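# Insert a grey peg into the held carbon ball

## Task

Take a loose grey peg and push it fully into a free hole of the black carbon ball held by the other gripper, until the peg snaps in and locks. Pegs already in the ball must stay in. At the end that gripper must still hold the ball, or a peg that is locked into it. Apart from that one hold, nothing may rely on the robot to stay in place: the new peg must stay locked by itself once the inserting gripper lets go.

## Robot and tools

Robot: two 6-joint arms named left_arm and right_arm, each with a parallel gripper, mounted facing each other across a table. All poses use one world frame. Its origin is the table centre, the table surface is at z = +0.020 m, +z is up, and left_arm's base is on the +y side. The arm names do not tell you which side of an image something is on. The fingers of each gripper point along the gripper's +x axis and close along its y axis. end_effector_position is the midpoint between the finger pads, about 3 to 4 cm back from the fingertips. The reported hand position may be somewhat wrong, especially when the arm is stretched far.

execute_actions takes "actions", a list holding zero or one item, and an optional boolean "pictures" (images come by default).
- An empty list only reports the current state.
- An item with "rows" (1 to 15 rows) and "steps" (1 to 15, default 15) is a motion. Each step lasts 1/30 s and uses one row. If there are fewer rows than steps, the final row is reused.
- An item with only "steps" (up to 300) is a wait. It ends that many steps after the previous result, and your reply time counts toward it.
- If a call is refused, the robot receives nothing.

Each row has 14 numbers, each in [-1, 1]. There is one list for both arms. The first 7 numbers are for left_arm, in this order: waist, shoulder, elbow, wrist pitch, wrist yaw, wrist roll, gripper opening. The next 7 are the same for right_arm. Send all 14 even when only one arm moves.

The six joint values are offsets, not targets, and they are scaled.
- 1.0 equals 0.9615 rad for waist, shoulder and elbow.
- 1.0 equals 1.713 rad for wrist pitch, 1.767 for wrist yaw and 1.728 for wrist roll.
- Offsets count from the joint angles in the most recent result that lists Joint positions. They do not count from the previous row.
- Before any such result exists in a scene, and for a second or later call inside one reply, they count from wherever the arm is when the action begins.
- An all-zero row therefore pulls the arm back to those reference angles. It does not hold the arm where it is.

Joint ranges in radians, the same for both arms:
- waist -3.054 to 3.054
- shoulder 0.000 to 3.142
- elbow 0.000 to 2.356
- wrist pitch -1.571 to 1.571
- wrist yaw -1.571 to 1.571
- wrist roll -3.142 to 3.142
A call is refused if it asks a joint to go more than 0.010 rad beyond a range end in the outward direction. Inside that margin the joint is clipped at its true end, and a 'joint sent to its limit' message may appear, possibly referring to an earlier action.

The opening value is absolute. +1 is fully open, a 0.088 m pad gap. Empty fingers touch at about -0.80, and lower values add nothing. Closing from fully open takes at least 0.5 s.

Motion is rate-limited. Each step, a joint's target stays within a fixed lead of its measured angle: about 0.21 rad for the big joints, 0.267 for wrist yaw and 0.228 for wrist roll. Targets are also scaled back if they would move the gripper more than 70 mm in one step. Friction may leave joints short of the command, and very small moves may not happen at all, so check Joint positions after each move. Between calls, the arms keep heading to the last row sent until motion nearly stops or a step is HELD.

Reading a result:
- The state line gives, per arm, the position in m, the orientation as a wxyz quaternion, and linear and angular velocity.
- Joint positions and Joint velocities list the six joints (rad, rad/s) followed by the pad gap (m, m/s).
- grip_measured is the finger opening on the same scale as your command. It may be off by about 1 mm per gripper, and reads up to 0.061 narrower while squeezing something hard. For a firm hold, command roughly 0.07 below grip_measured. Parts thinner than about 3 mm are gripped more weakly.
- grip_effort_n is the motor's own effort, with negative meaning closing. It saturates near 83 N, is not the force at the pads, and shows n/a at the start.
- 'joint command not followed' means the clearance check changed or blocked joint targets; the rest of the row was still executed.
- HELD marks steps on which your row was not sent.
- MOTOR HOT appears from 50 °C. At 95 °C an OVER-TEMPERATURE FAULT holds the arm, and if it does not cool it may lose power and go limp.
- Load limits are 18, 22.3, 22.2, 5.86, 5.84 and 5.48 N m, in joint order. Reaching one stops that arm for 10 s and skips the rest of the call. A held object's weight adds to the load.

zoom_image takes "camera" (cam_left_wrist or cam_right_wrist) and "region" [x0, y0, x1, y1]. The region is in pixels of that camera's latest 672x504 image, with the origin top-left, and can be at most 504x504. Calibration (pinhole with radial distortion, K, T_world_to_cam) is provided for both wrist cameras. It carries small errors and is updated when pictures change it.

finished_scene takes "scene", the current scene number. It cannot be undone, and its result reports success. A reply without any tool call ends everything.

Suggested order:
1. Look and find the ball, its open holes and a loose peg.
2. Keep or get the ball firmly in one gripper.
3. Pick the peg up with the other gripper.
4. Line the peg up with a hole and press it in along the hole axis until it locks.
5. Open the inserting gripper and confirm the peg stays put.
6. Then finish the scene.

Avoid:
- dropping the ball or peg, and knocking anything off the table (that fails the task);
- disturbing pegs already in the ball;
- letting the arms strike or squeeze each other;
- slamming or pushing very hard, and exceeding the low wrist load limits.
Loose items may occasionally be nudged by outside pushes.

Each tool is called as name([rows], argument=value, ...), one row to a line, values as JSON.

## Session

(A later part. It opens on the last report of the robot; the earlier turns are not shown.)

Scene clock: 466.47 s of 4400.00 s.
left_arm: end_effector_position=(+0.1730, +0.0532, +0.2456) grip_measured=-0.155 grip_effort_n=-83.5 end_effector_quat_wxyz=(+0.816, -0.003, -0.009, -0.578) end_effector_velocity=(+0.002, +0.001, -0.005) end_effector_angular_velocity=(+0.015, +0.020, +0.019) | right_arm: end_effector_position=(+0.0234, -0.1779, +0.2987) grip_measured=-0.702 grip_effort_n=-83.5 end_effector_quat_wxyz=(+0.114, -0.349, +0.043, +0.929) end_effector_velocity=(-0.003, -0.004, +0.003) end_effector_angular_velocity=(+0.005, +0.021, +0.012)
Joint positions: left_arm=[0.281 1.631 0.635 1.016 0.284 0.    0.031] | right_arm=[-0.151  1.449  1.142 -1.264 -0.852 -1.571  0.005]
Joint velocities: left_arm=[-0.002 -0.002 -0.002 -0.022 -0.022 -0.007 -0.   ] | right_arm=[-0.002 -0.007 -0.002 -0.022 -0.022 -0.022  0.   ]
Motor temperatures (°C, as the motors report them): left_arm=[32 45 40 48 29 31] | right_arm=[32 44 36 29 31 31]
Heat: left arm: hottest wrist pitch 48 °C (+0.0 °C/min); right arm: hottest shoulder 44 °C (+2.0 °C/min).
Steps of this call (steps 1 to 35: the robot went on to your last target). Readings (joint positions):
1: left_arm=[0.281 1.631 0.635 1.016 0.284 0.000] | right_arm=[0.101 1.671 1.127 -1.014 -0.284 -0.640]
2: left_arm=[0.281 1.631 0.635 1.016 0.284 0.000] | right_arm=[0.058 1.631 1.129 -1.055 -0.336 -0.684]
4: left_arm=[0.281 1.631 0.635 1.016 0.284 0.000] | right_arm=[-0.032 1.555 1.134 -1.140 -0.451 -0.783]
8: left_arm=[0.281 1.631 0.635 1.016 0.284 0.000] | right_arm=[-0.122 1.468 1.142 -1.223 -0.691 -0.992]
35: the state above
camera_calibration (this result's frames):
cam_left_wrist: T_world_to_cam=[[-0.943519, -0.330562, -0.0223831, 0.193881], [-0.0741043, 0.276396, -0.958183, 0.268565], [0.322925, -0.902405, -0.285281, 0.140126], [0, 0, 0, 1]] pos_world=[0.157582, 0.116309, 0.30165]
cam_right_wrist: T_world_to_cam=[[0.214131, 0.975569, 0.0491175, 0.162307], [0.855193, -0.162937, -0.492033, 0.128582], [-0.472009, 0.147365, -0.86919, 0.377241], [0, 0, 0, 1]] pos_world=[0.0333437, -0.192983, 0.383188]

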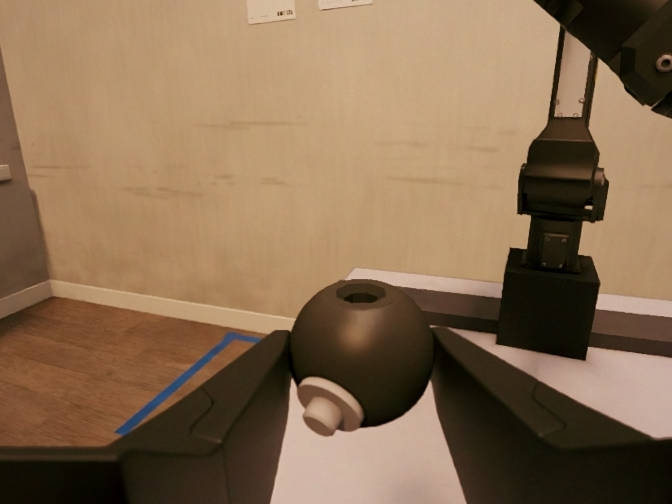

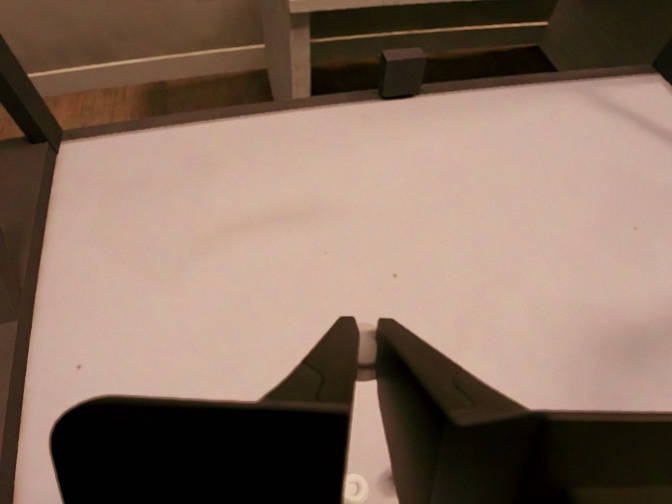

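execute_actions([
  {"rows": [[-0.025,0.024,0.004,0.011,-0.008,0,-0.23, 0,0,0,0,0,0,-0.78],[-0.05,0.049,0.008,0.022,-0.016,0,-0.23, 0,0,0,0,0,0,-0.78],[-0.085,0.083,0.013,0.037,-0.027,0,-0.23, 0,0,0,0,0,0,-0.78],[-0.12,0.117,0.019,0.052,-0.039,0,-0.23, 0,0,0,0,0,0,-0.78],[-0.16,0.156,0.025,0.07,-0.051,0,-0.23, 0,0,0,0,0,0,-0.78],[-0.2,0.195,0.031,0.087,-0.064,0,-0.23, 0,0,0,0,0,0,-0.78],[-0.24,0.234,0.037,0.105,-0.077,0,-0.23, 0,0,0,0,0,0,-0.78],[-0.28,0.273,0.043,0.122,-0.09,0,-0.23, 0,0,0,0,0,0,-0.78],[-0.32,0.312,0.05,0.14,-0.103,0,-0.23, 0,0,0,0,0,0,-0.78],[-0.36,0.351,0.056,0.157,-0.116,0,-0.23, 0,0,0,0,0,0,-0.78],[-0.4,0.39,0.062,0.175,-0.129,0,-0.23, 0,0,0,0,0,0,-0.78],[-0.435,0.42,0.067,0.188,-0.139,0,-0.23, 0,0,0,0,0,0,-0.78],[-0.465,0.45,0.072,0.2,-0.148,0,-0.23, 0,0,0,0,0,0,-0.78],[-0.49,0.472,0.075,0.212,-0.156,0,-0.23, 0,0,0,0,0,0,-0.78],[-0.5075,0.4867,0.0777,0.22,-0.162,0,-0.23, 0,0,0,0,0,0,-0.78]], "steps": 15},
], pictures=false)

execute_actions([
  {"steps": 18},
], pictures=false)

execute_actions([
  {"rows": [[0,0,0,0,0,0,-0.23, 0,0.02,0.02,0.006,0,0,-0.78],[0,0,0,0,0,0,-0.23, 0,0.045,0.032,0.013,0,0,-0.78],[0,0,0,0,0,0,-0.23, 0,0.08,0.048,0.024,0,0,-0.78],[0,0,0,0,0,0,-0.23, 0,0.115,0.064,0.035,0,0,-0.78],[0,0,0,0,0,0,-0.23, 0,0.15,0.08,0.045,0,0,-0.78],[0,0,0,0,0,0,-0.23, 0,0.185,0.096,0.056,0,0,-0.78],[0,0,0,0,0,0,-0.23, 0,0.22,0.112,0.066,0,0,-0.78],[0,0,0,0,0,0,-0.23, 0,0.255,0.128,0.077,0,0,-0.78],[0,0,0,0,0,0,-0.23, 0,0.29,0.144,0.087,0,0,-0.78],[0,0,0,0,0,0,-0.23, 0,0.325,0.16,0.098,0,0,-0.78],[0,0,0,0,0,0,-0.23, 0,0.36,0.176,0.108,0,0,-0.78],[0,0,0,0,0,0,-0.23, 0,0.395,0.192,0.119,0,0,-0.78],[0,0,0,0,0,0,-0.23, 0,0.43,0.208,0.13,0,0,-0.78],[0,0,0,0,0,0,-0.23, 0,0.46,0.22,0.139,0,0,-0.78],[0,0,0,0,0,0,-0.23, 0,0.482,0.225,0.145,0,0,-0.78]], "steps": 15},
], pictures=false)

execute_actions([
  {"steps": 22},
])

zoom_image(camera="cam_left_wrist", region=[240, 110, 480, 330])

Scene clock: 520.07 s of 4400.00 s.
left_arm: end_effector_position=(+0.0519, -0.0305, +0.1701) grip_measured=-0.155 grip_effort_n=-83.5 end_effector_quat_wxyz=(+0.764, -0.001, -0.002, -0.645) end_effector_velocity=(-0.330, -0.109, -0.191) end_effector_angular_velocity=(+0.089, +0.045, -0.415) | right_arm: end_effector_position=(+0.0233, -0.1779, +0.2988) grip_measured=-0.702 grip_effort_n=-83.5 end_effector_quat_wxyz=(+0.114, -0.349, +0.043, +0.929) end_effector_velocity=(-0.003, -0.001, +0.002) end_effector_angular_velocity=(-0.007, +0.024, -0.002)
Joint positions: left_arm=[-0.116  2.003  0.689  1.318  0.056  0.     0.031] | right_arm=[-0.151  1.449  1.142 -1.264 -0.852 -1.572  0.005]
Joint velocities: left_arm=[-0.891  0.789  0.1    0.593 -0.476 -0.022 -0.   ] | right_arm=[ 0.002 -0.002 -0.002 -0.007 -0.022  0.007  0.   ]
Motor temperatures (°C, as the motors report them): left_arm=[32 45 40 48 29 31] | right_arm=[32 41 38 29 32 31]
Heat: left arm: hottest wrist pitch 48 °C (+0.0 °C/min); right arm: hottest shoulder 41 °C (-3.0 °C/min).
Steps of this call (steps 1 to 15: the robot went on to your last target; steps 16 to 90: nothing new was sent; then 50.10 s passed at rest; steps 91 to 105: all 15 steps of this action). Readings (joint positions):
91: left_arm=[0.280 1.631 0.635 1.018 0.282 0.000] | right_arm=[-0.151 1.449 1.142 -1.264 -0.852 -1.572]
92: left_arm=[0.275 1.636 0.635 1.027 0.276 0.000] | right_arm=[-0.151 1.449 1.142 -1.264 -0.852 -1.572]
94: left_arm=[0.246 1.660 0.639 1.058 0.254 0.000] | right_arm=[-0.151 1.449 1.142 -1.264 -0.852 -1.572]
98: left_arm=[0.130 1.771 0.656 1.143 0.189 0.000] | right_arm=[-0.151 1.449 1.142 -1.264 -0.852 -1.572]
105: the state above

Scene clock: 520.67 s of 4400.00 s.
left_arm: end_effector_position=(+0.0205, -0.0398, +0.1542) grip_measured=-0.155 grip_effort_n=-83.5 end_effector_quat_wxyz=(+0.753, -0.003, -0.004, -0.658) end_effector_velocity=(-0.000, +0.001, -0.001) end_effector_angular_velocity=(+0.006, +0.008, +0.005) | right_arm: end_effector_position=(+0.0233, -0.1779, +0.2988) grip_measured=-0.702 grip_effort_n=-83.5 end_effector_quat_wxyz=(+0.114, -0.349, +0.043, +0.929) end_effector_velocity=(-0.002, -0.002, +0.001) end_effector_angular_velocity=(-0.001, +0.023, +0.002)
Joint positions: left_arm=[-0.203  2.083  0.702  1.391  0.002  0.     0.031] | right_arm=[-0.151  1.449  1.142 -1.264 -0.852 -1.572  0.005]
Joint velocities: left_arm=[-0.002 -0.002 -0.002 -0.007 -0.007 -0.007 -0.   ] | right_arm=[-0.002 -0.002 -0.007 -0.007 -0.022 -0.007 -0.   ]
Motor temperatures (°C, as the motors report them): left_arm=[32 45 40 48 29 31] | right_arm=[32 41 38 29 32 31]
Heat: left arm: hottest wrist pitch 48 °C (+0.0 °C/min); right arm: hottest shoulder 41 °C (-3.0 °C/min).
Steps of this call (steps 1 to 18: the robot went on to your last target). Readings (joint positions):
1: left_arm=[-0.142 2.025 0.692 1.334 0.045 0.000] | right_arm=[-0.151 1.449 1.142 -1.264 -0.852 -1.572]
2: left_arm=[-0.163 2.042 0.693 1.346 0.037 0.000] | right_arm=[-0.151 1.449 1.142 -1.264 -0.852 -1.572]
4: left_arm=[-0.187 2.063 0.695 1.364 0.023 0.000] | right_arm=[-0.151 1.449 1.142 -1.264 -0.852 -1.572]
8: left_arm=[-0.197 2.075 0.700 1.384 0.008 0.000] | right_arm=[-0.151 1.449 1.142 -1.264 -0.852 -1.572]
18: the state above

Scene clock: 521.17 s of 4400.00 s.
left_arm: end_effector_position=(+0.0205, -0.0398, +0.1542) grip_measured=-0.155 grip_effort_n=-83.5 end_effector_quat_wxyz=(+0.753, -0.003, -0.004, -0.658) end_effector_velocity=(-0.002, +0.001, -0.003) end_effector_angular_velocity=(+0.011, +0.009, -0.010) | right_arm: end_effector_position=(+0.0445, -0.0930, +0.2469) grip_measured=-0.702 grip_effort_n=-83.5 end_effector_quat_wxyz=(+0.115, -0.350, +0.038, +0.929) end_effector_velocity=(+0.044, +0.178, -0.180) end_effector_angular_velocity=(-0.062, +0.023, +0.002)
Joint positions: left_arm=[-0.203  2.083  0.702  1.391  0.002  0.     0.031] | right_arm=[-0.151  1.805  1.311 -1.068 -0.852 -1.572  0.005]
Joint velocities: left_arm=[-0.002 -0.002 -0.007 -0.007  0.007 -0.007 -0.   ] | right_arm=[-0.002  0.886  0.369  0.447 -0.007 -0.007 -0.001]
Motor temperatures (°C, as the motors report them): left_arm=[32 45 40 48 29 31] | right_arm=[32 41 38 29 32 31]
Heat: left arm: hottest wrist pitch 48 °C (+0.0 °C/min); right arm: hottest shoulder 41 °C (-3.0 °C/min).
Steps of this call (steps 1 to 15: all 15 steps of this action). Readings (joint positions):
1: left_arm=[-0.203 2.083 0.702 1.391 0.002 0.000] | right_arm=[-0.151 1.449 1.142 -1.264 -0.852 -1.572]
2: left_arm=[-0.203 2.083 0.702 1.391 0.002 0.000] | right_arm=[-0.151 1.453 1.144 -1.263 -0.852 -1.572]
4: left_arm=[-0.203 2.083 0.702 1.391 0.002 0.000] | right_arm=[-0.151 1.478 1.159 -1.245 -0.852 -1.572]
8: left_arm=[-0.203 2.083 0.702 1.391 0.002 0.000] | right_arm=[-0.151 1.583 1.212 -1.187 -0.852 -1.572]
15: the state above

Scene clock: 521.90 s of 4400.00 s.
left_arm: end_effector_position=(+0.0205, -0.0398, +0.1542) grip_measured=-0.155 grip_effort_n=-83.5 end_effector_quat_wxyz=(+0.753, -0.003, -0.004, -0.658) end_effector_velocity=(-0.000, +0.001, +0.002) end_effector_angular_velocity=(-0.008, +0.006, +0.005) | right_arm: end_effector_position=(+0.0489, -0.0754, +0.2263) grip_measured=-0.702 grip_effort_n=-83.5 end_effector_quat_wxyz=(+0.114, -0.349, +0.042, +0.929) end_effector_velocity=(-0.002, -0.004, +0.003) end_effector_angular_velocity=(-0.011, +0.025, +0.002)
Joint positions: left_arm=[-0.203  2.083  0.702  1.391  0.002  0.     0.031] | right_arm=[-0.151  1.898  1.347 -1.019 -0.852 -1.572  0.005]
Joint velocities: left_arm=[-0.002 -0.002 -0.002  0.007 -0.007 -0.007  0.   ] | right_arm=[-0.002 -0.002 -0.002 -0.022 -0.022 -0.007 -0.   ]
Motor temperatures (°C, as the motors report them): left_arm=[32 45 40 48 29 31] | right_arm=[32 41 38 29 32 31]
Heat: left arm: hottest wrist pitch 48 °C (+0.0 °C/min); right arm: hottest shoulder 41 °C (-3.0 °C/min).
Steps of this call (steps 1 to 22: the robot went on to your last target). Readings (joint positions):
1: left_arm=[-0.203 2.083 0.702 1.391 0.002 0.000] | right_arm=[-0.151 1.831 1.321 -1.054 -0.852 -1.572]
2: left_arm=[-0.203 2.083 0.702 1.391 0.002 0.000] | right_arm=[-0.151 1.852 1.327 -1.045 -0.852 -1.572]
4: left_arm=[-0.203 2.083 0.702 1.391 0.002 0.000] | right_arm=[-0.151 1.878 1.332 -1.036 -0.852 -1.572]
8: left_arm=[-0.203 2.083 0.702 1.391 0.002 0.000] | right_arm=[-0.151 1.893 1.341 -1.024 -0.852 -1.572]
22: the state above
camera_calibration (this result's frames):
cam_left_wrist: T_world_to_cam=[[-0.990761, -0.134564, -0.0168973, 0.0251514], [-0.0234748, 0.292867, -0.955865, 0.194648], [0.133574, -0.946637, -0.29332, 0.082751], [0, 0, 0, 1]] pos_world=[0.018435, 0.0247136, 0.210755]
cam_right_wrist: T_world_to_cam=[[0.21339, 0.975628, 0.0511307, 0.0599475], [0.855372, -0.161289, -0.492265, 0.088016], [-0.472021, 0.14878, -0.868942, 0.31133], [0, 0, 0, 1]] pos_world=[0.0588756, -0.0906102, 0.31079]

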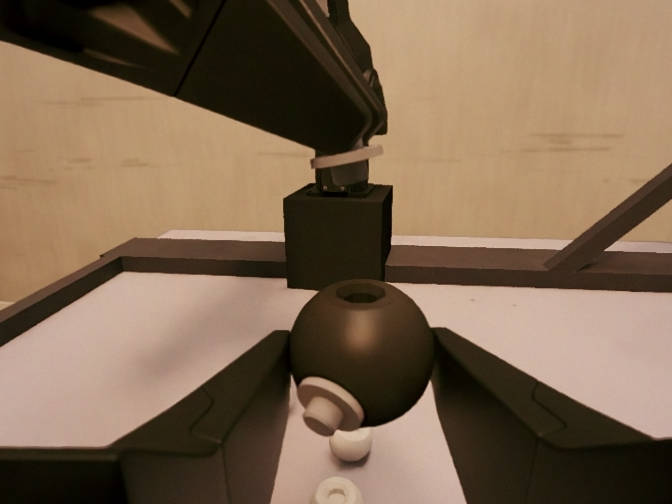

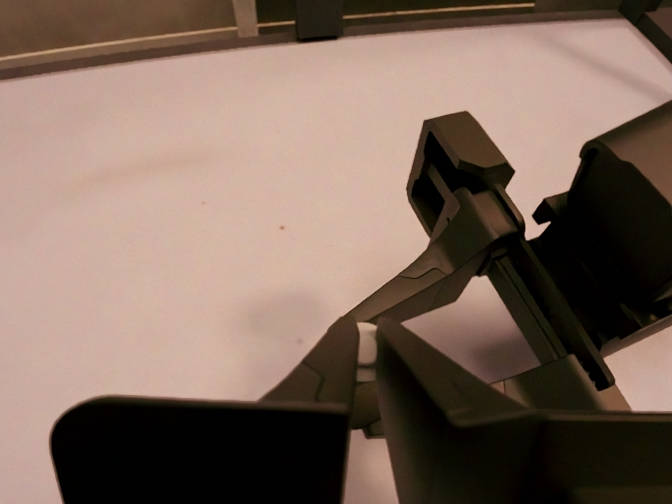

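Region (240, 110, 480, 330) of cam_left_wrist's 672x504 image, scaled by 2.100, with more detail than that image has; it fills the top 462 rows of this view, and the rest is white.

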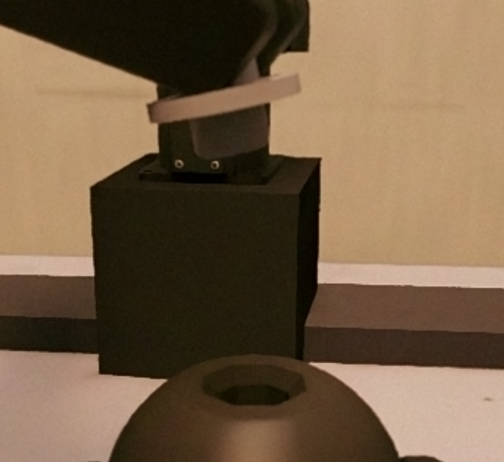

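execute_actions([
  {"rows": [[0,0,0,0,0,0,-0.23, 0,0.015,0.03,-0.008,0,0,-0.78],[0,0,0,0,0,0,-0.23, 0,0.022,0.05,-0.016,0,0,-0.78],[0,0,0,0,0,0,-0.23, 0.012,0.03,0.07,-0.024,0.013,0,-0.78],[0,0,0,0,0,0,-0.23, 0.025,0.038,0.09,-0.032,0.028,0,-0.78],[0,0,0,0,0,0,-0.23, 0.038,0.047,0.1134,-0.04,0.043,0,-0.78],[0,0,0,0,0,0,-0.23, 0.051,0.047,0.1134,-0.04,0.058,0,-0.78],[0,0,0,0,0,0,-0.23, 0.064,0.047,0.1134,-0.04,0.073,0,-0.78],[0,0,0,0,0,0,-0.23, 0.077,0.047,0.1134,-0.04,0.088,0,-0.78],[0,0,0,0,0,0,-0.23, 0.09,0.047,0.1134,-0.04,0.103,0,-0.78],[0,0,0,0,0,0,-0.23, 0.102,0.047,0.1134,-0.04,0.118,0,-0.78],[0,0,0,0,0,0,-0.23, 0.1125,0.047,0.1134,-0.04,0.133,0,-0.78]], "steps": 15},
], pictures=false)

execute_actions([
  {"steps": 15},
])

zoom_image(camera="cam_left_wrist", region=[260, 150, 460, 330])

zoom_image(camera="cam_right_wrist", region=[250, 240, 490, 440])

Scene clock: 565.33 s of 4400.00 s.
left_arm: end_effector_position=(+0.0205, -0.0398, +0.1542) grip_measured=-0.155 grip_effort_n=-83.5 end_effector_quat_wxyz=(+0.753, -0.003, -0.004, -0.658) end_effector_velocity=(-0.000, +0.000, -0.004) end_effector_angular_velocity=(+0.021, +0.010, +0.005) | right_arm: end_effector_position=(+0.0373, -0.0710, +0.2181) grip_measured=-0.702 grip_effort_n=-83.5 end_effector_quat_wxyz=(+0.065, -0.445, +0.031, +0.893) end_effector_velocity=(-0.005, -0.009, -0.026) end_effector_angular_velocity=(-0.062, -0.235, +0.096)
Joint positions: left_arm=[-0.203  2.083  0.702  1.391  0.002  0.     0.031] | right_arm=[-0.052  1.929  1.442 -1.083 -0.646 -1.572  0.005]
Joint velocities: left_arm=[-0.002 -0.002 -0.002 -0.022 -0.007 -0.007 -0.   ] | right_arm=[ 0.09   0.022  0.012 -0.022  0.242 -0.007  0.   ]
Motor temperatures (°C, as the motors report them): left_arm=[32 48 38 48 29 31] | right_arm=[32 42 39 29 32 31]
Heat: left arm: hottest shoulder 48 °C (+0.0 °C/min); right arm: hottest shoulder 42 °C (+0.0 °C/min).
Steps of this call (steps 1 to 15: the robot went on to your last target; steps 16 to 90: nothing new was sent; then 39.93 s passed at rest; steps 91 to 105: all 15 steps of this action). Readings (joint positions):
91: left_arm=[-0.203 2.083 0.702 1.391 0.002 0.000] | right_arm=[-0.151 1.899 1.349 -1.019 -0.852 -1.572]
92: left_arm=[-0.203 2.083 0.702 1.391 0.002 0.000] | right_arm=[-0.151 1.901 1.355 -1.024 -0.852 -1.572]
94: left_arm=[-0.203 2.083 0.702 1.391 0.002 0.000] | right_arm=[-0.148 1.908 1.378 -1.041 -0.839 -1.572]
98: left_arm=[-0.203 2.083 0.702 1.391 0.002 0.000] | right_arm=[-0.118 1.921 1.427 -1.068 -0.768 -1.572]
105: the state above

Scene clock: 565.83 s of 4400.00 s.
left_arm: end_effector_position=(+0.0205, -0.0398, +0.1542) grip_measured=-0.155 grip_effort_n=-83.5 end_effector_quat_wxyz=(+0.753, -0.003, -0.004, -0.658) end_effector_velocity=(-0.000, +0.000, -0.004) end_effector_angular_velocity=(+0.019, +0.025, +0.005) | right_arm: end_effector_position=(+0.0385, -0.0712, +0.2163) grip_measured=-0.702 grip_effort_n=-83.5 end_effector_quat_wxyz=(+0.062, -0.457, +0.031, +0.887) end_effector_velocity=(-0.004, -0.000, +0.001) end_effector_angular_velocity=(+0.010, +0.021, +0.008)
Joint positions: left_arm=[-0.203  2.083  0.702  1.391  0.002  0.     0.031] | right_arm=[-0.046  1.93   1.445 -1.085 -0.62  -1.572  0.005]
Joint velocities: left_arm=[-0.002 -0.002 -0.002 -0.022 -0.007 -0.022 -0.   ] | right_arm=[ 0.002 -0.002 -0.007  0.007 -0.022 -0.007 -0.   ]
Motor temperatures (°C, as the motors report them): left_arm=[32 48 38 48 29 31] | right_arm=[32 42 39 29 32 31]
Heat: left arm: hottest shoulder 48 °C (+0.0 °C/min); right arm: hottest shoulder 42 °C (+0.0 °C/min).
Steps of this call (steps 1 to 15: the robot went on to your last target). Readings (joint positions):
1: left_arm=[-0.203 2.083 0.702 1.391 0.002 0.000] | right_arm=[-0.050 1.929 1.442 -1.083 -0.640 -1.572]
2: left_arm=[-0.203 2.083 0.702 1.391 0.002 0.000] | right_arm=[-0.048 1.930 1.442 -1.084 -0.635 -1.572]
4: left_arm=[-0.203 2.083 0.702 1.391 0.002 0.000] | right_arm=[-0.048 1.930 1.444 -1.084 -0.628 -1.572]
8: left_arm=[-0.203 2.083 0.702 1.391 0.002 0.000] | right_arm=[-0.048 1.930 1.445 -1.084 -0.622 -1.572]
15: the state above
camera_calibration (this result's frames):
cam_left_wrist: T_world_to_cam=[[-0.990761, -0.134564, -0.0168973, 0.0251514], [-0.0234748, 0.292867, -0.955865, 0.194648], [0.133574, -0.946637, -0.29332, 0.082751], [0, 0, 0, 1]] pos_world=[0.018435, 0.0247136, 0.210755]
cam_right_wrist: T_world_to_cam=[[0.0992747, 0.994076, 0.0442342, 0.0658295], [0.956711, -0.0831322, -0.278913, 0.0482023], [-0.273583, 0.0700084, -0.959297, 0.303405], [0, 0, 0, 1]] pos_world=[0.0303556, -0.0826733, 0.301588]

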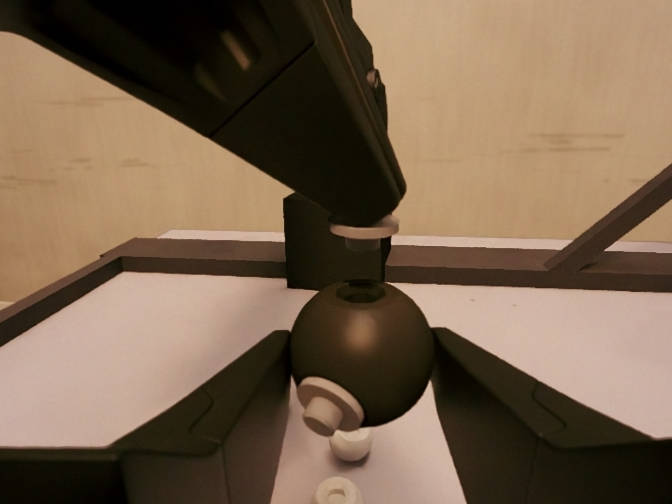

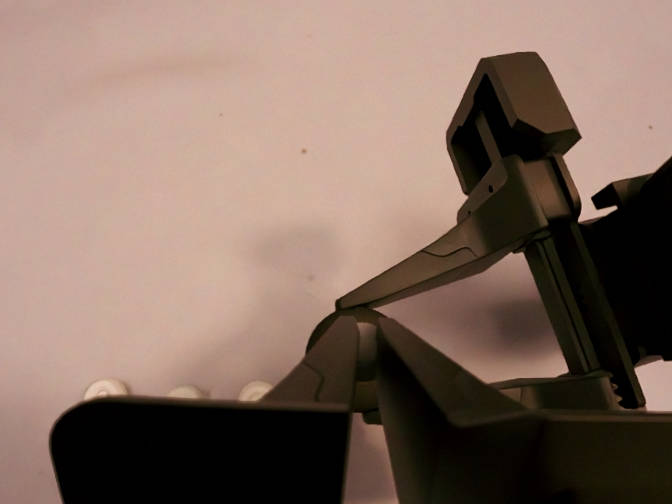

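Region (260, 150, 460, 330) of cam_left_wrist's 672x504 image, scaled by 2.520, with more detail than that image has; it fills the top 454 rows of this view, and the rest is white.

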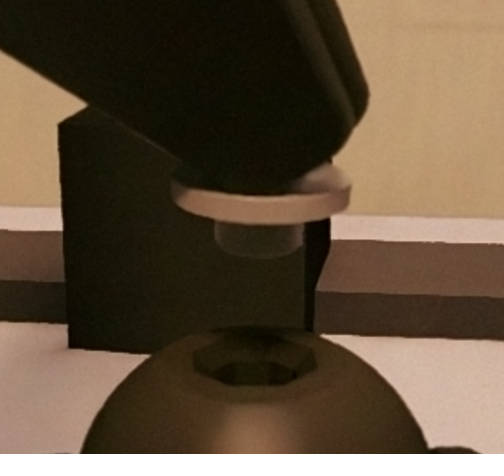

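Region (250, 240, 490, 440) of cam_right_wrist's 672x504 image, scaled by 2.100, with more detail than that image has.

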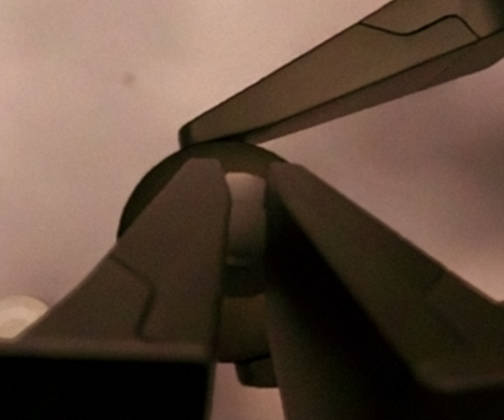

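execute_actions([
  {"rows": [[0,0,0,0,0,0,-0.23, 0,0.016,-0.017,0.005,0,0,-0.78],[0,0,0,0,0,0,-0.23, 0,0.018,-0.021,0.008,0,0,-0.78],[0,0,0,0,0,0,-0.23, 0,0.019,-0.025,0.011,0,0,-0.78],[0,0,0,0,0,0,-0.23, 0,0.021,-0.029,0.014,0,0,-0.78],[0,0,0,0,0,0,-0.23, 0,0.023,-0.033,0.0175,0,0,-0.78],[0,0,0,0,0,0,-0.23, 0,0.0245,-0.0365,0.021,0,0,-0.78]], "steps": 15},
], pictures=false)

execute_actions([
  {"steps": 8},
])

zoom_image(camera="cam_left_wrist", region=[260, 150, 460, 330])

zoom_image(camera="cam_right_wrist", region=[250, 240, 490, 440])

Scene clock: 606.40 s of 4400.00 s.
left_arm: end_effector_position=(+0.0205, -0.0398, +0.1542) grip_measured=-0.155 grip_effort_n=-83.5 end_effector_quat_wxyz=(+0.753, -0.003, -0.004, -0.658) end_effector_velocity=(+0.000, -0.001, +0.003) end_effector_angular_velocity=(-0.001, -0.008, +0.005) | right_arm: end_effector_position=(+0.0386, -0.0708, +0.2075) grip_measured=-0.702 grip_effort_n=-83.5 end_effector_quat_wxyz=(+0.062, -0.457, +0.031, +0.887) end_effector_velocity=(+0.000, +0.001, +0.001) end_effector_angular_velocity=(+0.012, +0.006, +0.004)
Joint positions: left_arm=[-0.203  2.083  0.702  1.391  0.002  0.     0.031] | right_arm=[-0.046  1.94   1.423 -1.053 -0.619 -1.572  0.005]
Joint velocities: left_arm=[-0.002 -0.007  0.002 -0.007 -0.007  0.007 -0.   ] | right_arm=[-0.002 -0.002 -0.002  0.007 -0.007 -0.007 -0.   ]
Motor temperatures (°C, as the motors report them): left_arm=[32 48 37 48 29 31] | right_arm=[32 42 39 29 32 31]
Heat: left arm: hottest shoulder 48 °C (+0.0 °C/min); right arm: hottest shoulder 42 °C (+1.0 °C/min).
Steps of this call (steps 1 to 15: the robot went on to your last target; steps 16 to 90: nothing new was sent; then 37.07 s passed at rest; steps 91 to 105: all 15 steps of this action). Readings (joint positions):
91: left_arm=[-0.203 2.083 0.702 1.391 0.002 0.000] | right_arm=[-0.046 1.930 1.445 -1.085 -0.619 -1.572]
92: left_arm=[-0.203 2.083 0.702 1.391 0.002 0.000] | right_arm=[-0.046 1.930 1.445 -1.084 -0.619 -1.572]
94: left_arm=[-0.203 2.083 0.702 1.391 0.002 0.000] | right_arm=[-0.046 1.931 1.443 -1.076 -0.619 -1.572]
98: left_arm=[-0.203 2.083 0.702 1.391 0.002 0.000] | right_arm=[-0.046 1.936 1.431 -1.061 -0.619 -1.572]
105: the state above

Scene clock: 606.67 s of 4400.00 s.
left_arm: end_effector_position=(+0.0205, -0.0398, +0.1542) grip_measured=-0.155 grip_effort_n=-83.5 end_effector_quat_wxyz=(+0.753, -0.003, -0.004, -0.658) end_effector_velocity=(-0.007, -0.000, +0.001) end_effector_angular_velocity=(+0.001, +0.007, -0.029) | right_arm: end_effector_position=(+0.0386, -0.0707, +0.2073) grip_measured=-0.702 grip_effort_n=-83.5 end_effector_quat_wxyz=(+0.062, -0.457, +0.030, +0.887) end_effector_velocity=(-0.002, -0.002, +0.002) end_effector_angular_velocity=(+0.000, +0.022, +0.004)
Joint positions: left_arm=[-0.203  2.083  0.702  1.391  0.002  0.     0.031] | right_arm=[-0.046  1.94   1.423 -1.051 -0.619 -1.572  0.005]
Joint velocities: left_arm=[-0.007 -0.007 -0.002 -0.007  0.022 -0.007 -0.   ] | right_arm=[-0.002 -0.002 -0.002 -0.007 -0.022 -0.007 -0.   ]
Motor temperatures (°C, as the motors report them): left_arm=[32 48 37 48 29 31] | right_arm=[32 42 39 29 32 31]
Heat: left arm: hottest shoulder 48 °C (+0.0 °C/min); right arm: hottest shoulder 42 °C (+1.0 °C/min).
Steps of this call (steps 1 to 8: the robot went on to your last target). Readings (joint positions):
1: left_arm=[-0.203 2.083 0.702 1.391 0.002 0.000] | right_arm=[-0.046 1.940 1.423 -1.052 -0.619 -1.572]
2: left_arm=[-0.203 2.083 0.702 1.391 0.002 0.000] | right_arm=[-0.046 1.940 1.423 -1.052 -0.619 -1.572]
4: left_arm=[-0.203 2.083 0.702 1.391 0.002 0.000] | right_arm=[-0.046 1.940 1.423 -1.052 -0.619 -1.572]
8: the state above
camera_calibration (this result's frames):
cam_left_wrist: T_world_to_cam=[[-0.990761, -0.134564, -0.0168973, 0.0251514], [-0.0234748, 0.292867, -0.955865, 0.194648], [0.133574, -0.946637, -0.29332, 0.082751], [0, 0, 0, 1]] pos_world=[0.018435, 0.0247136, 0.210755]
cam_right_wrist: T_world_to_cam=[[0.0992402, 0.994064, 0.0445846, 0.0656807], [0.956937, -0.0830578, -0.278162, 0.0454107], [-0.272807, 0.0702694, -0.959499, 0.294784], [0, 0, 0, 1]] pos_world=[0.0304461, -0.0822334, 0.292548]

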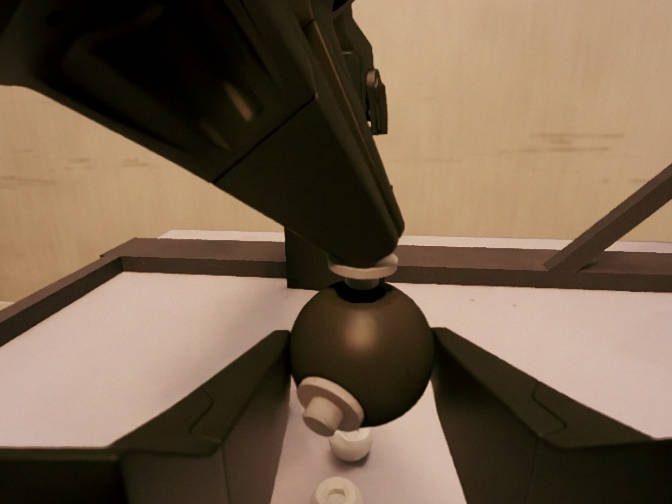

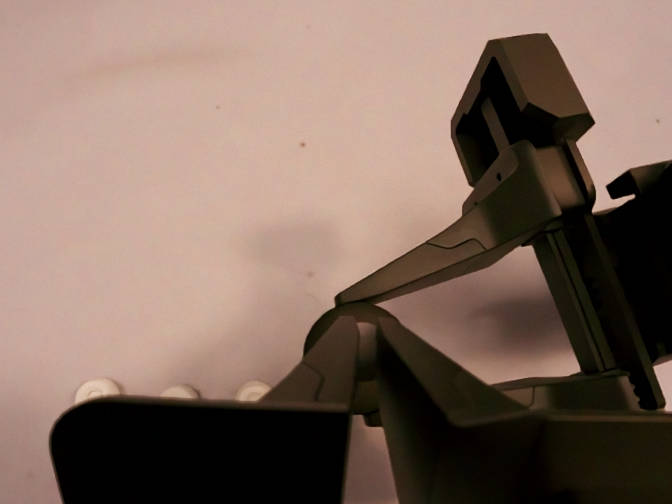

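Region (260, 150, 460, 330) of cam_left_wrist's 672x504 image, scaled by 2.520, with more detail than that image has; it fills the top 454 rows of this view, and the rest is white.

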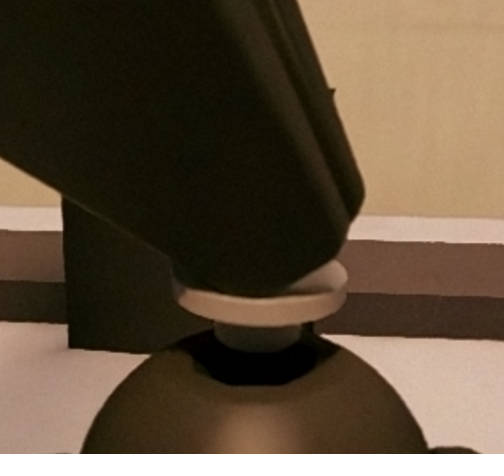

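Region (250, 240, 490, 440) of cam_right_wrist's 672x504 image, scaled by 2.100, with more detail than that image has.

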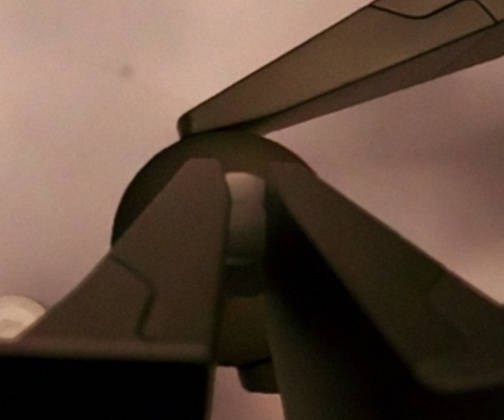

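execute_actions([
  {"rows": [[0,0,0,0,0,0,-0.23, 0,0.015,-0.015,0.003,0,0,-0.78],[0,0,0,0,0,0,-0.23, 0,0.016,-0.017,0.005,0,0,-0.78],[0,0,0,0,0,0,-0.23, 0,0.016,-0.019,0.0065,0,0,-0.78],[0,0,0,0,0,0,-0.23, 0,0.017,-0.021,0.008,0,0,-0.78],[0,0,0,0,0,0,-0.23, 0,0.018,-0.023,0.0095,0,0,-0.78],[0,0,0,0,0,0,-0.23, 0,0.018,-0.025,0.011,0,0,-0.78],[0,0,0,0,0,0,-0.23, 0,0.019,-0.0275,0.0125,0,0,-0.78]], "steps": 15},
], pictures=false)

execute_actions([
  {"steps": 6},
])

zoom_image(camera="cam_left_wrist", region=[260, 190, 460, 370])

Scene clock: 618.87 s of 4400.00 s.
left_arm: end_effector_position=(+0.0205, -0.0398, +0.1542) grip_measured=-0.155 grip_effort_n=-83.5 end_effector_quat_wxyz=(+0.753, -0.003, -0.004, -0.658) end_effector_velocity=(-0.000, +0.001, -0.003) end_effector_angular_velocity=(+0.009, +0.024, +0.005) | right_arm: end_effector_position=(+0.0386, -0.0706, +0.2031) grip_measured=-0.702 grip_effort_n=-83.5 end_effector_quat_wxyz=(+0.063, -0.457, +0.030, +0.887) end_effector_velocity=(-0.002, -0.000, -0.000) end_effector_angular_velocity=(+0.008, +0.006, +0.008)
Joint positions: left_arm=[-0.203  2.083  0.702  1.391  0.002  0.     0.031] | right_arm=[-0.046  1.944  1.41  -1.034 -0.619 -1.572  0.005]
Joint velocities: left_arm=[-0.002  0.002 -0.002 -0.007 -0.007 -0.022 -0.   ] | right_arm=[ 0.002 -0.002 -0.007  0.007 -0.007 -0.007 -0.   ]
Motor temperatures (°C, as the motors report them): left_arm=[32 49 37 48 29 31] | right_arm=[32 42 38 29 32 31]
Heat: left arm: hottest shoulder 49 °C (+1.0 °C/min); right arm: hottest shoulder 42 °C (+0.0 °C/min).
Steps of this call (steps 1 to 15: the robot went on to your last target; steps 16 to 90: nothing new was sent; then 8.70 s passed at rest; steps 91 to 105: all 15 steps of this action). Readings (joint positions):
91: left_arm=[-0.203 2.083 0.702 1.391 0.002 0.000] | right_arm=[-0.046 1.940 1.422 -1.051 -0.619 -1.572]
92: left_arm=[-0.203 2.083 0.702 1.391 0.002 0.000] | right_arm=[-0.046 1.940 1.422 -1.050 -0.619 -1.572]
94: left_arm=[-0.203 2.083 0.702 1.391 0.002 0.000] | right_arm=[-0.046 1.940 1.420 -1.047 -0.619 -1.572]
98: left_arm=[-0.203 2.083 0.702 1.391 0.002 0.000] | right_arm=[-0.046 1.942 1.413 -1.039 -0.619 -1.572]
105: the state above

Scene clock: 619.07 s of 4400.00 s.
left_arm: end_effector_position=(+0.0205, -0.0398, +0.1542) grip_measured=-0.155 grip_effort_n=-83.5 end_effector_quat_wxyz=(+0.753, -0.003, -0.004, -0.658) end_effector_velocity=(-0.000, +0.001, -0.001) end_effector_angular_velocity=(+0.006, +0.008, +0.005) | right_arm: end_effector_position=(+0.0386, -0.0706, +0.2029) grip_measured=-0.702 grip_effort_n=-83.5 end_effector_quat_wxyz=(+0.063, -0.457, +0.030, +0.887) end_effector_velocity=(-0.004, -0.003, +0.002) end_effector_angular_velocity=(-0.011, +0.039, -0.008)
Joint positions: left_arm=[-0.203  2.083  0.702  1.391  0.002  0.     0.031] | right_arm=[-0.046  1.944  1.41  -1.033 -0.619 -1.572  0.005]
Joint velocities: left_arm=[-0.002 -0.002 -0.002 -0.007 -0.007 -0.007 -0.   ] | right_arm=[-0.002 -0.002 -0.007 -0.007 -0.037  0.007 -0.   ]
Motor temperatures (°C, as the motors report them): left_arm=[32 49 37 48 29 31] | right_arm=[32 42 38 29 32 31]
Heat: left arm: hottest shoulder 49 °C (+1.0 °C/min); right arm: hottest shoulder 42 °C (+0.0 °C/min).
Steps of this call (steps 1 to 6: the robot went on to your last target). Readings (joint positions):
1: left_arm=[-0.203 2.083 0.702 1.391 0.002 0.000] | right_arm=[-0.046 1.944 1.410 -1.033 -0.619 -1.572]
2: left_arm=[-0.203 2.083 0.702 1.391 0.002 0.000] | right_arm=[-0.046 1.944 1.410 -1.033 -0.619 -1.572]
4: left_arm=[-0.203 2.083 0.702 1.391 0.002 0.000] | right_arm=[-0.046 1.944 1.410 -1.033 -0.619 -1.572]
6: the state above
camera_calibration (this result's frames):
cam_left_wrist: T_world_to_cam=[[-0.990761, -0.134564, -0.0168973, 0.0251514], [-0.0234748, 0.292867, -0.955865, 0.194648], [0.133574, -0.946637, -0.29332, 0.082751], [0, 0, 0, 1]] pos_world=[0.018435, 0.0247136, 0.210755]
cam_right_wrist: T_world_to_cam=[[0.0992281, 0.993978, 0.0464885, 0.0653773], [0.95701, -0.0825325, -0.278064, 0.0441883], [-0.272553, 0.0720817, -0.959437, 0.290639], [0, 0, 0, 1]] pos_world=[0.0304386, -0.0822864, 0.288098]

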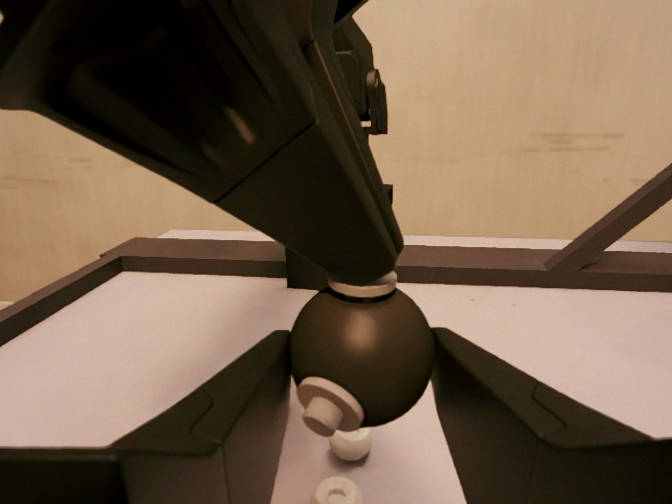

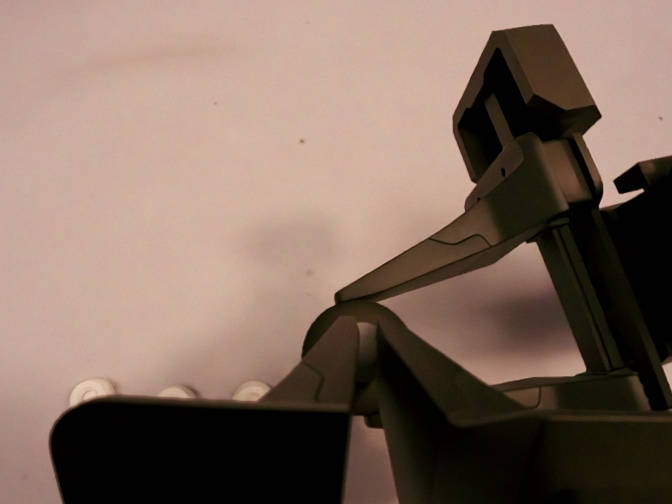

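Region (260, 190, 460, 370) of cam_left_wrist's 672x504 image, scaled by 2.520, with more detail than that image has; it fills the top 454 rows of this view, and the rest is white.

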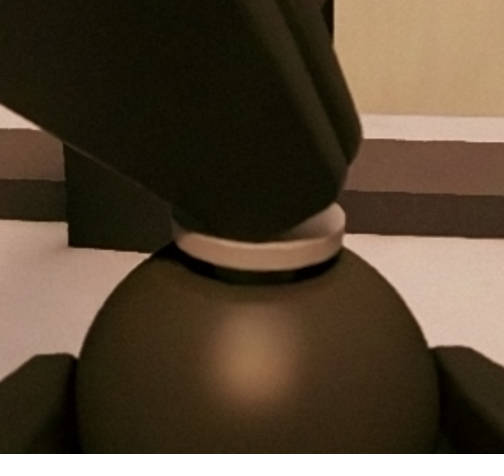

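execute_actions(actions=[])

Scene clock: 643.57 s of 4400.00 s.
left_arm: end_effector_position=(+0.0205, -0.0398, +0.1542) grip_measured=-0.155 grip_effort_n=-83.5 end_effector_quat_wxyz=(+0.753, -0.003, -0.004, -0.658) end_effector_velocity=(-0.002, +0.000, -0.004) end_effector_angular_velocity=(+0.021, +0.010, -0.010) | right_arm: end_effector_position=(+0.0386, -0.0706, +0.2029) grip_measured=-0.702 grip_effort_n=-83.5 end_effector_quat_wxyz=(+0.063, -0.457, +0.030, +0.887) end_effector_velocity=(+0.002, -0.000, +0.000) end_effector_angular_velocity=(+0.010, -0.009, +0.003)
Joint positions: left_arm=[-0.203  2.083  0.702  1.391  0.002  0.     0.031] | right_arm=[-0.046  1.944  1.41  -1.033 -0.619 -1.572  0.005]
Joint velocities: left_arm=[-0.002 -0.002 -0.002 -0.022  0.007 -0.007 -0.   ] | right_arm=[-0.002 -0.007 -0.007  0.007  0.007 -0.007 -0.   ]
Motor temperatures (°C, as the motors report them): left_arm=[32 49 37 48 29 31] | right_arm=[32 42 37 29 32 31]
Heat: left arm: hottest shoulder 49 °C (+1.0 °C/min); right arm: hottest shoulder 42 °C (+0.0 °C/min).
Steps of this call (steps 1 to 15: the robot went on to your last target; steps 16 to 90: nothing new was sent; then 21.50 s passed at rest). Readings (joint positions):
1: left_arm=[-0.203 2.083 0.702 1.391 0.002 0.000] | right_arm=[-0.046 1.944 1.410 -1.033 -0.619 -1.572]
2: left_arm=[-0.203 2.083 0.702 1.391 0.002 0.000] | right_arm=[-0.046 1.944 1.410 -1.033 -0.619 -1.572]
4: left_arm=[-0.203 2.083 0.702 1.391 0.002 0.000] | right_arm=[-0.046 1.944 1.410 -1.033 -0.619 -1.572]
8: left_arm=[-0.203 2.083 0.702 1.391 0.002 0.000] | right_arm=[-0.046 1.944 1.410 -1.033 -0.619 -1.572]
90: the state above
All arms were judged still, so your last target was given up. Only a new action makes them travel on or press farther. Fingers that are still opening or closing keep moving.
camera_calibration (this result's frames):
cam_left_wrist: T_world_to_cam=[[-0.990761, -0.134564, -0.0168973, 0.0251514], [-0.0234748, 0.292867, -0.955865, 0.194648], [0.133574, -0.946637, -0.29332, 0.082751], [0, 0, 0, 1]] pos_world=[0.018435, 0.0247136, 0.210755]
cam_right_wrist: T_world_to_cam=[[0.0992281, 0.993978, 0.0464885, 0.0653773], [0.95701, -0.0825325, -0.278064, 0.0441883], [-0.272553, 0.0720817, -0.959437, 0.290639], [0, 0, 0, 1]] pos_world=[0.0304386, -0.0822864, 0.288098]

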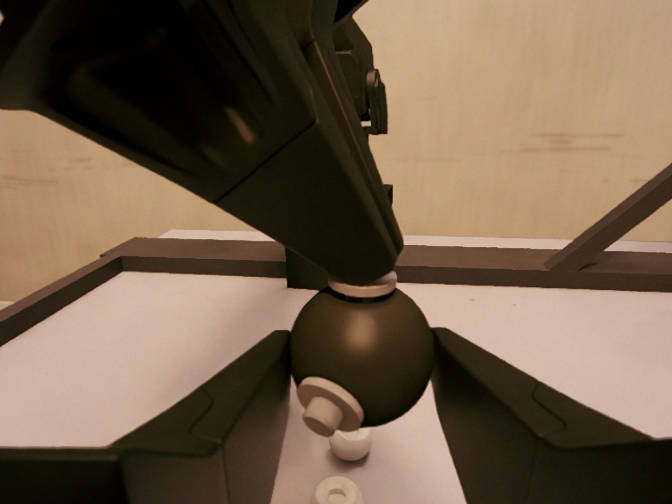

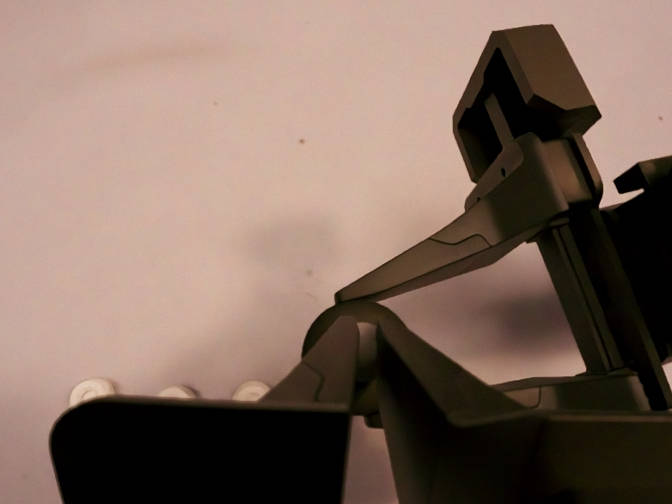

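execute_actions([
  {"rows": [[0,-0.01,0.007,0.0055,0,0,-0.23,0,0.008,-0.008,0.002,0.002,0,-0.78],[0,-0.02,0.014,0.011,0,0,-0.23,0,0.016,-0.016,0.004,0.004,0,-0.78],[0,-0.03,0.021,0.0165,0,0,-0.23,0,0.024,-0.024,0.0055,0.0055,0,-0.78],[0,-0.04,0.028,0.022,0,0,-0.23,0,0.032,-0.032,0.007,0.007,0,-0.78],[0,-0.05,0.035,0.0275,0,0,-0.23,0,0.04,-0.04,0.009,0.009,0,-0.78],[0,-0.06,0.042,0.033,0,0,-0.23,0,0.048,-0.048,0.011,0.011,0,-0.78],[0,-0.07,0.049,0.0385,0,0,-0.23,0,0.056,-0.056,0.0125,0.0125,0,-0.78],[0,-0.08,0.056,0.044,0,0,-0.23,0,0.064,-0.064,0.0145,0.0145,0,-0.78],[0,-0.09,0.063,0.05,0,0,-0.23,0,0.072,-0.072,0.016,0.016,0,-0.78],[0,-0.10,0.07,0.055,0,0,-0.23,0,0.08,-0.08,0.018,0.018,0,-0.78]], "steps": 15},
])

zoom_image(camera="cam_left_wrist", region=[260, 190, 460, 370])

Scene clock: 658.30 s of 4400.00 s.
left_arm: end_effector_position=(+0.0190, -0.0414, +0.1621) grip_measured=-0.155 grip_effort_n=-83.5 end_effector_quat_wxyz=(+0.752, -0.013, -0.015, -0.659) end_effector_velocity=(-0.000, +0.000, -0.001) end_effector_angular_velocity=(+0.006, +0.009, +0.005) | right_arm: end_effector_position=(+0.0373, -0.0730, +0.1924) grip_measured=-0.702 grip_effort_n=-83.5 end_effector_quat_wxyz=(+0.060, -0.452, +0.036, +0.889) end_effector_velocity=(-0.001, -0.006, -0.005) end_effector_angular_velocity=(-0.012, +0.009, +0.003)
Joint positions: left_arm=[-0.206  2.08   0.709  1.411  0.004  0.     0.031] | right_arm=[-0.047  1.957  1.381 -1.004 -0.63  -1.572  0.005]
Joint velocities: left_arm=[-0.002 -0.002 -0.002 -0.007 -0.007 -0.007 -0.   ] | right_arm=[-0.002 -0.002 -0.027  0.007 -0.007 -0.007 -0.   ]
Motor temperatures (°C, as the motors report them): left_arm=[32 49 37 49 29 31] | right_arm=[32 42 36 29 32 31]
Heat: left arm: hottest shoulder 49 °C (+1.0 °C/min); right arm: hottest shoulder 42 °C (+0.0 °C/min).
Steps of this call (steps 1 to 90: nothing new was sent; then 11.23 s passed at rest; steps 91 to 105: all 15 steps of this action). Readings (joint positions):
91: left_arm=[-0.203 2.083 0.702 1.391 0.002 0.000] | right_arm=[-0.046 1.944 1.410 -1.033 -0.619 -1.572]
92: left_arm=[-0.203 2.083 0.702 1.393 0.002 0.000] | right_arm=[-0.046 1.944 1.410 -1.032 -0.619 -1.572]
94: left_arm=[-0.203 2.082 0.704 1.397 0.002 0.000] | right_arm=[-0.046 1.945 1.407 -1.029 -0.619 -1.572]
98: left_arm=[-0.203 2.080 0.708 1.404 0.003 0.000] | right_arm=[-0.047 1.950 1.394 -1.019 -0.621 -1.572]
105: the state above
camera_calibration (this result's frames):
cam_left_wrist: T_world_to_cam=[[-0.991348, -0.13015, -0.0170378, 0.0237718], [-0.018177, 0.264672, -0.964167, 0.202754], [0.129996, -0.955515, -0.264748, 0.0788174], [0, 0, 0, 1]] pos_world=[0.0170057, 0.0247418, 0.216761]
cam_right_wrist: T_world_to_cam=[[0.100927, 0.994339, 0.0332312, 0.0708707], [0.953149, -0.0870647, -0.289701, 0.0444157], [-0.285168, 0.0609131, -0.95654, 0.279523], [0, 0, 0, 1]] pos_world=[0.0302233, -0.083629, 0.277887]

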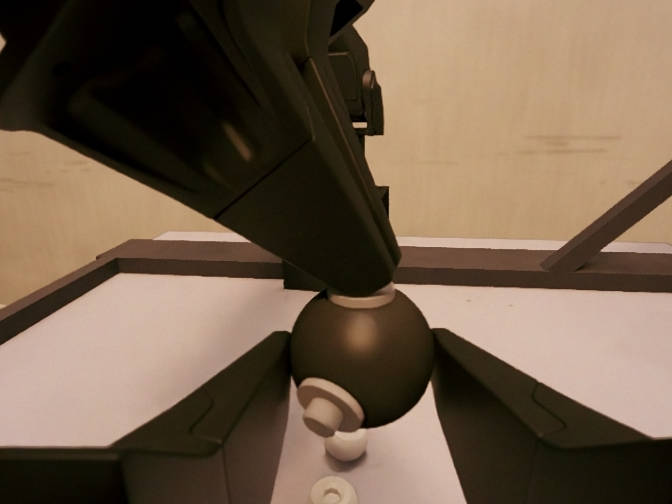

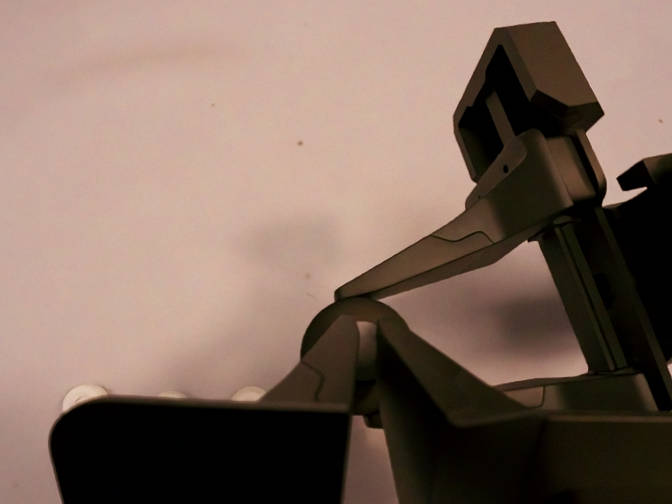

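Region (260, 190, 460, 370) of cam_left_wrist's 672x504 image, scaled by 2.520, with more detail than that image has; it fills the top 454 rows of this view, and the rest is white.

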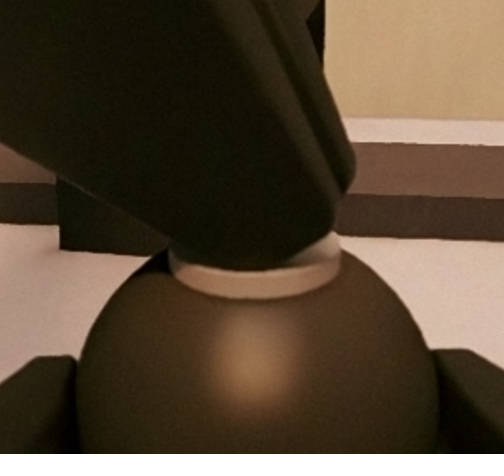

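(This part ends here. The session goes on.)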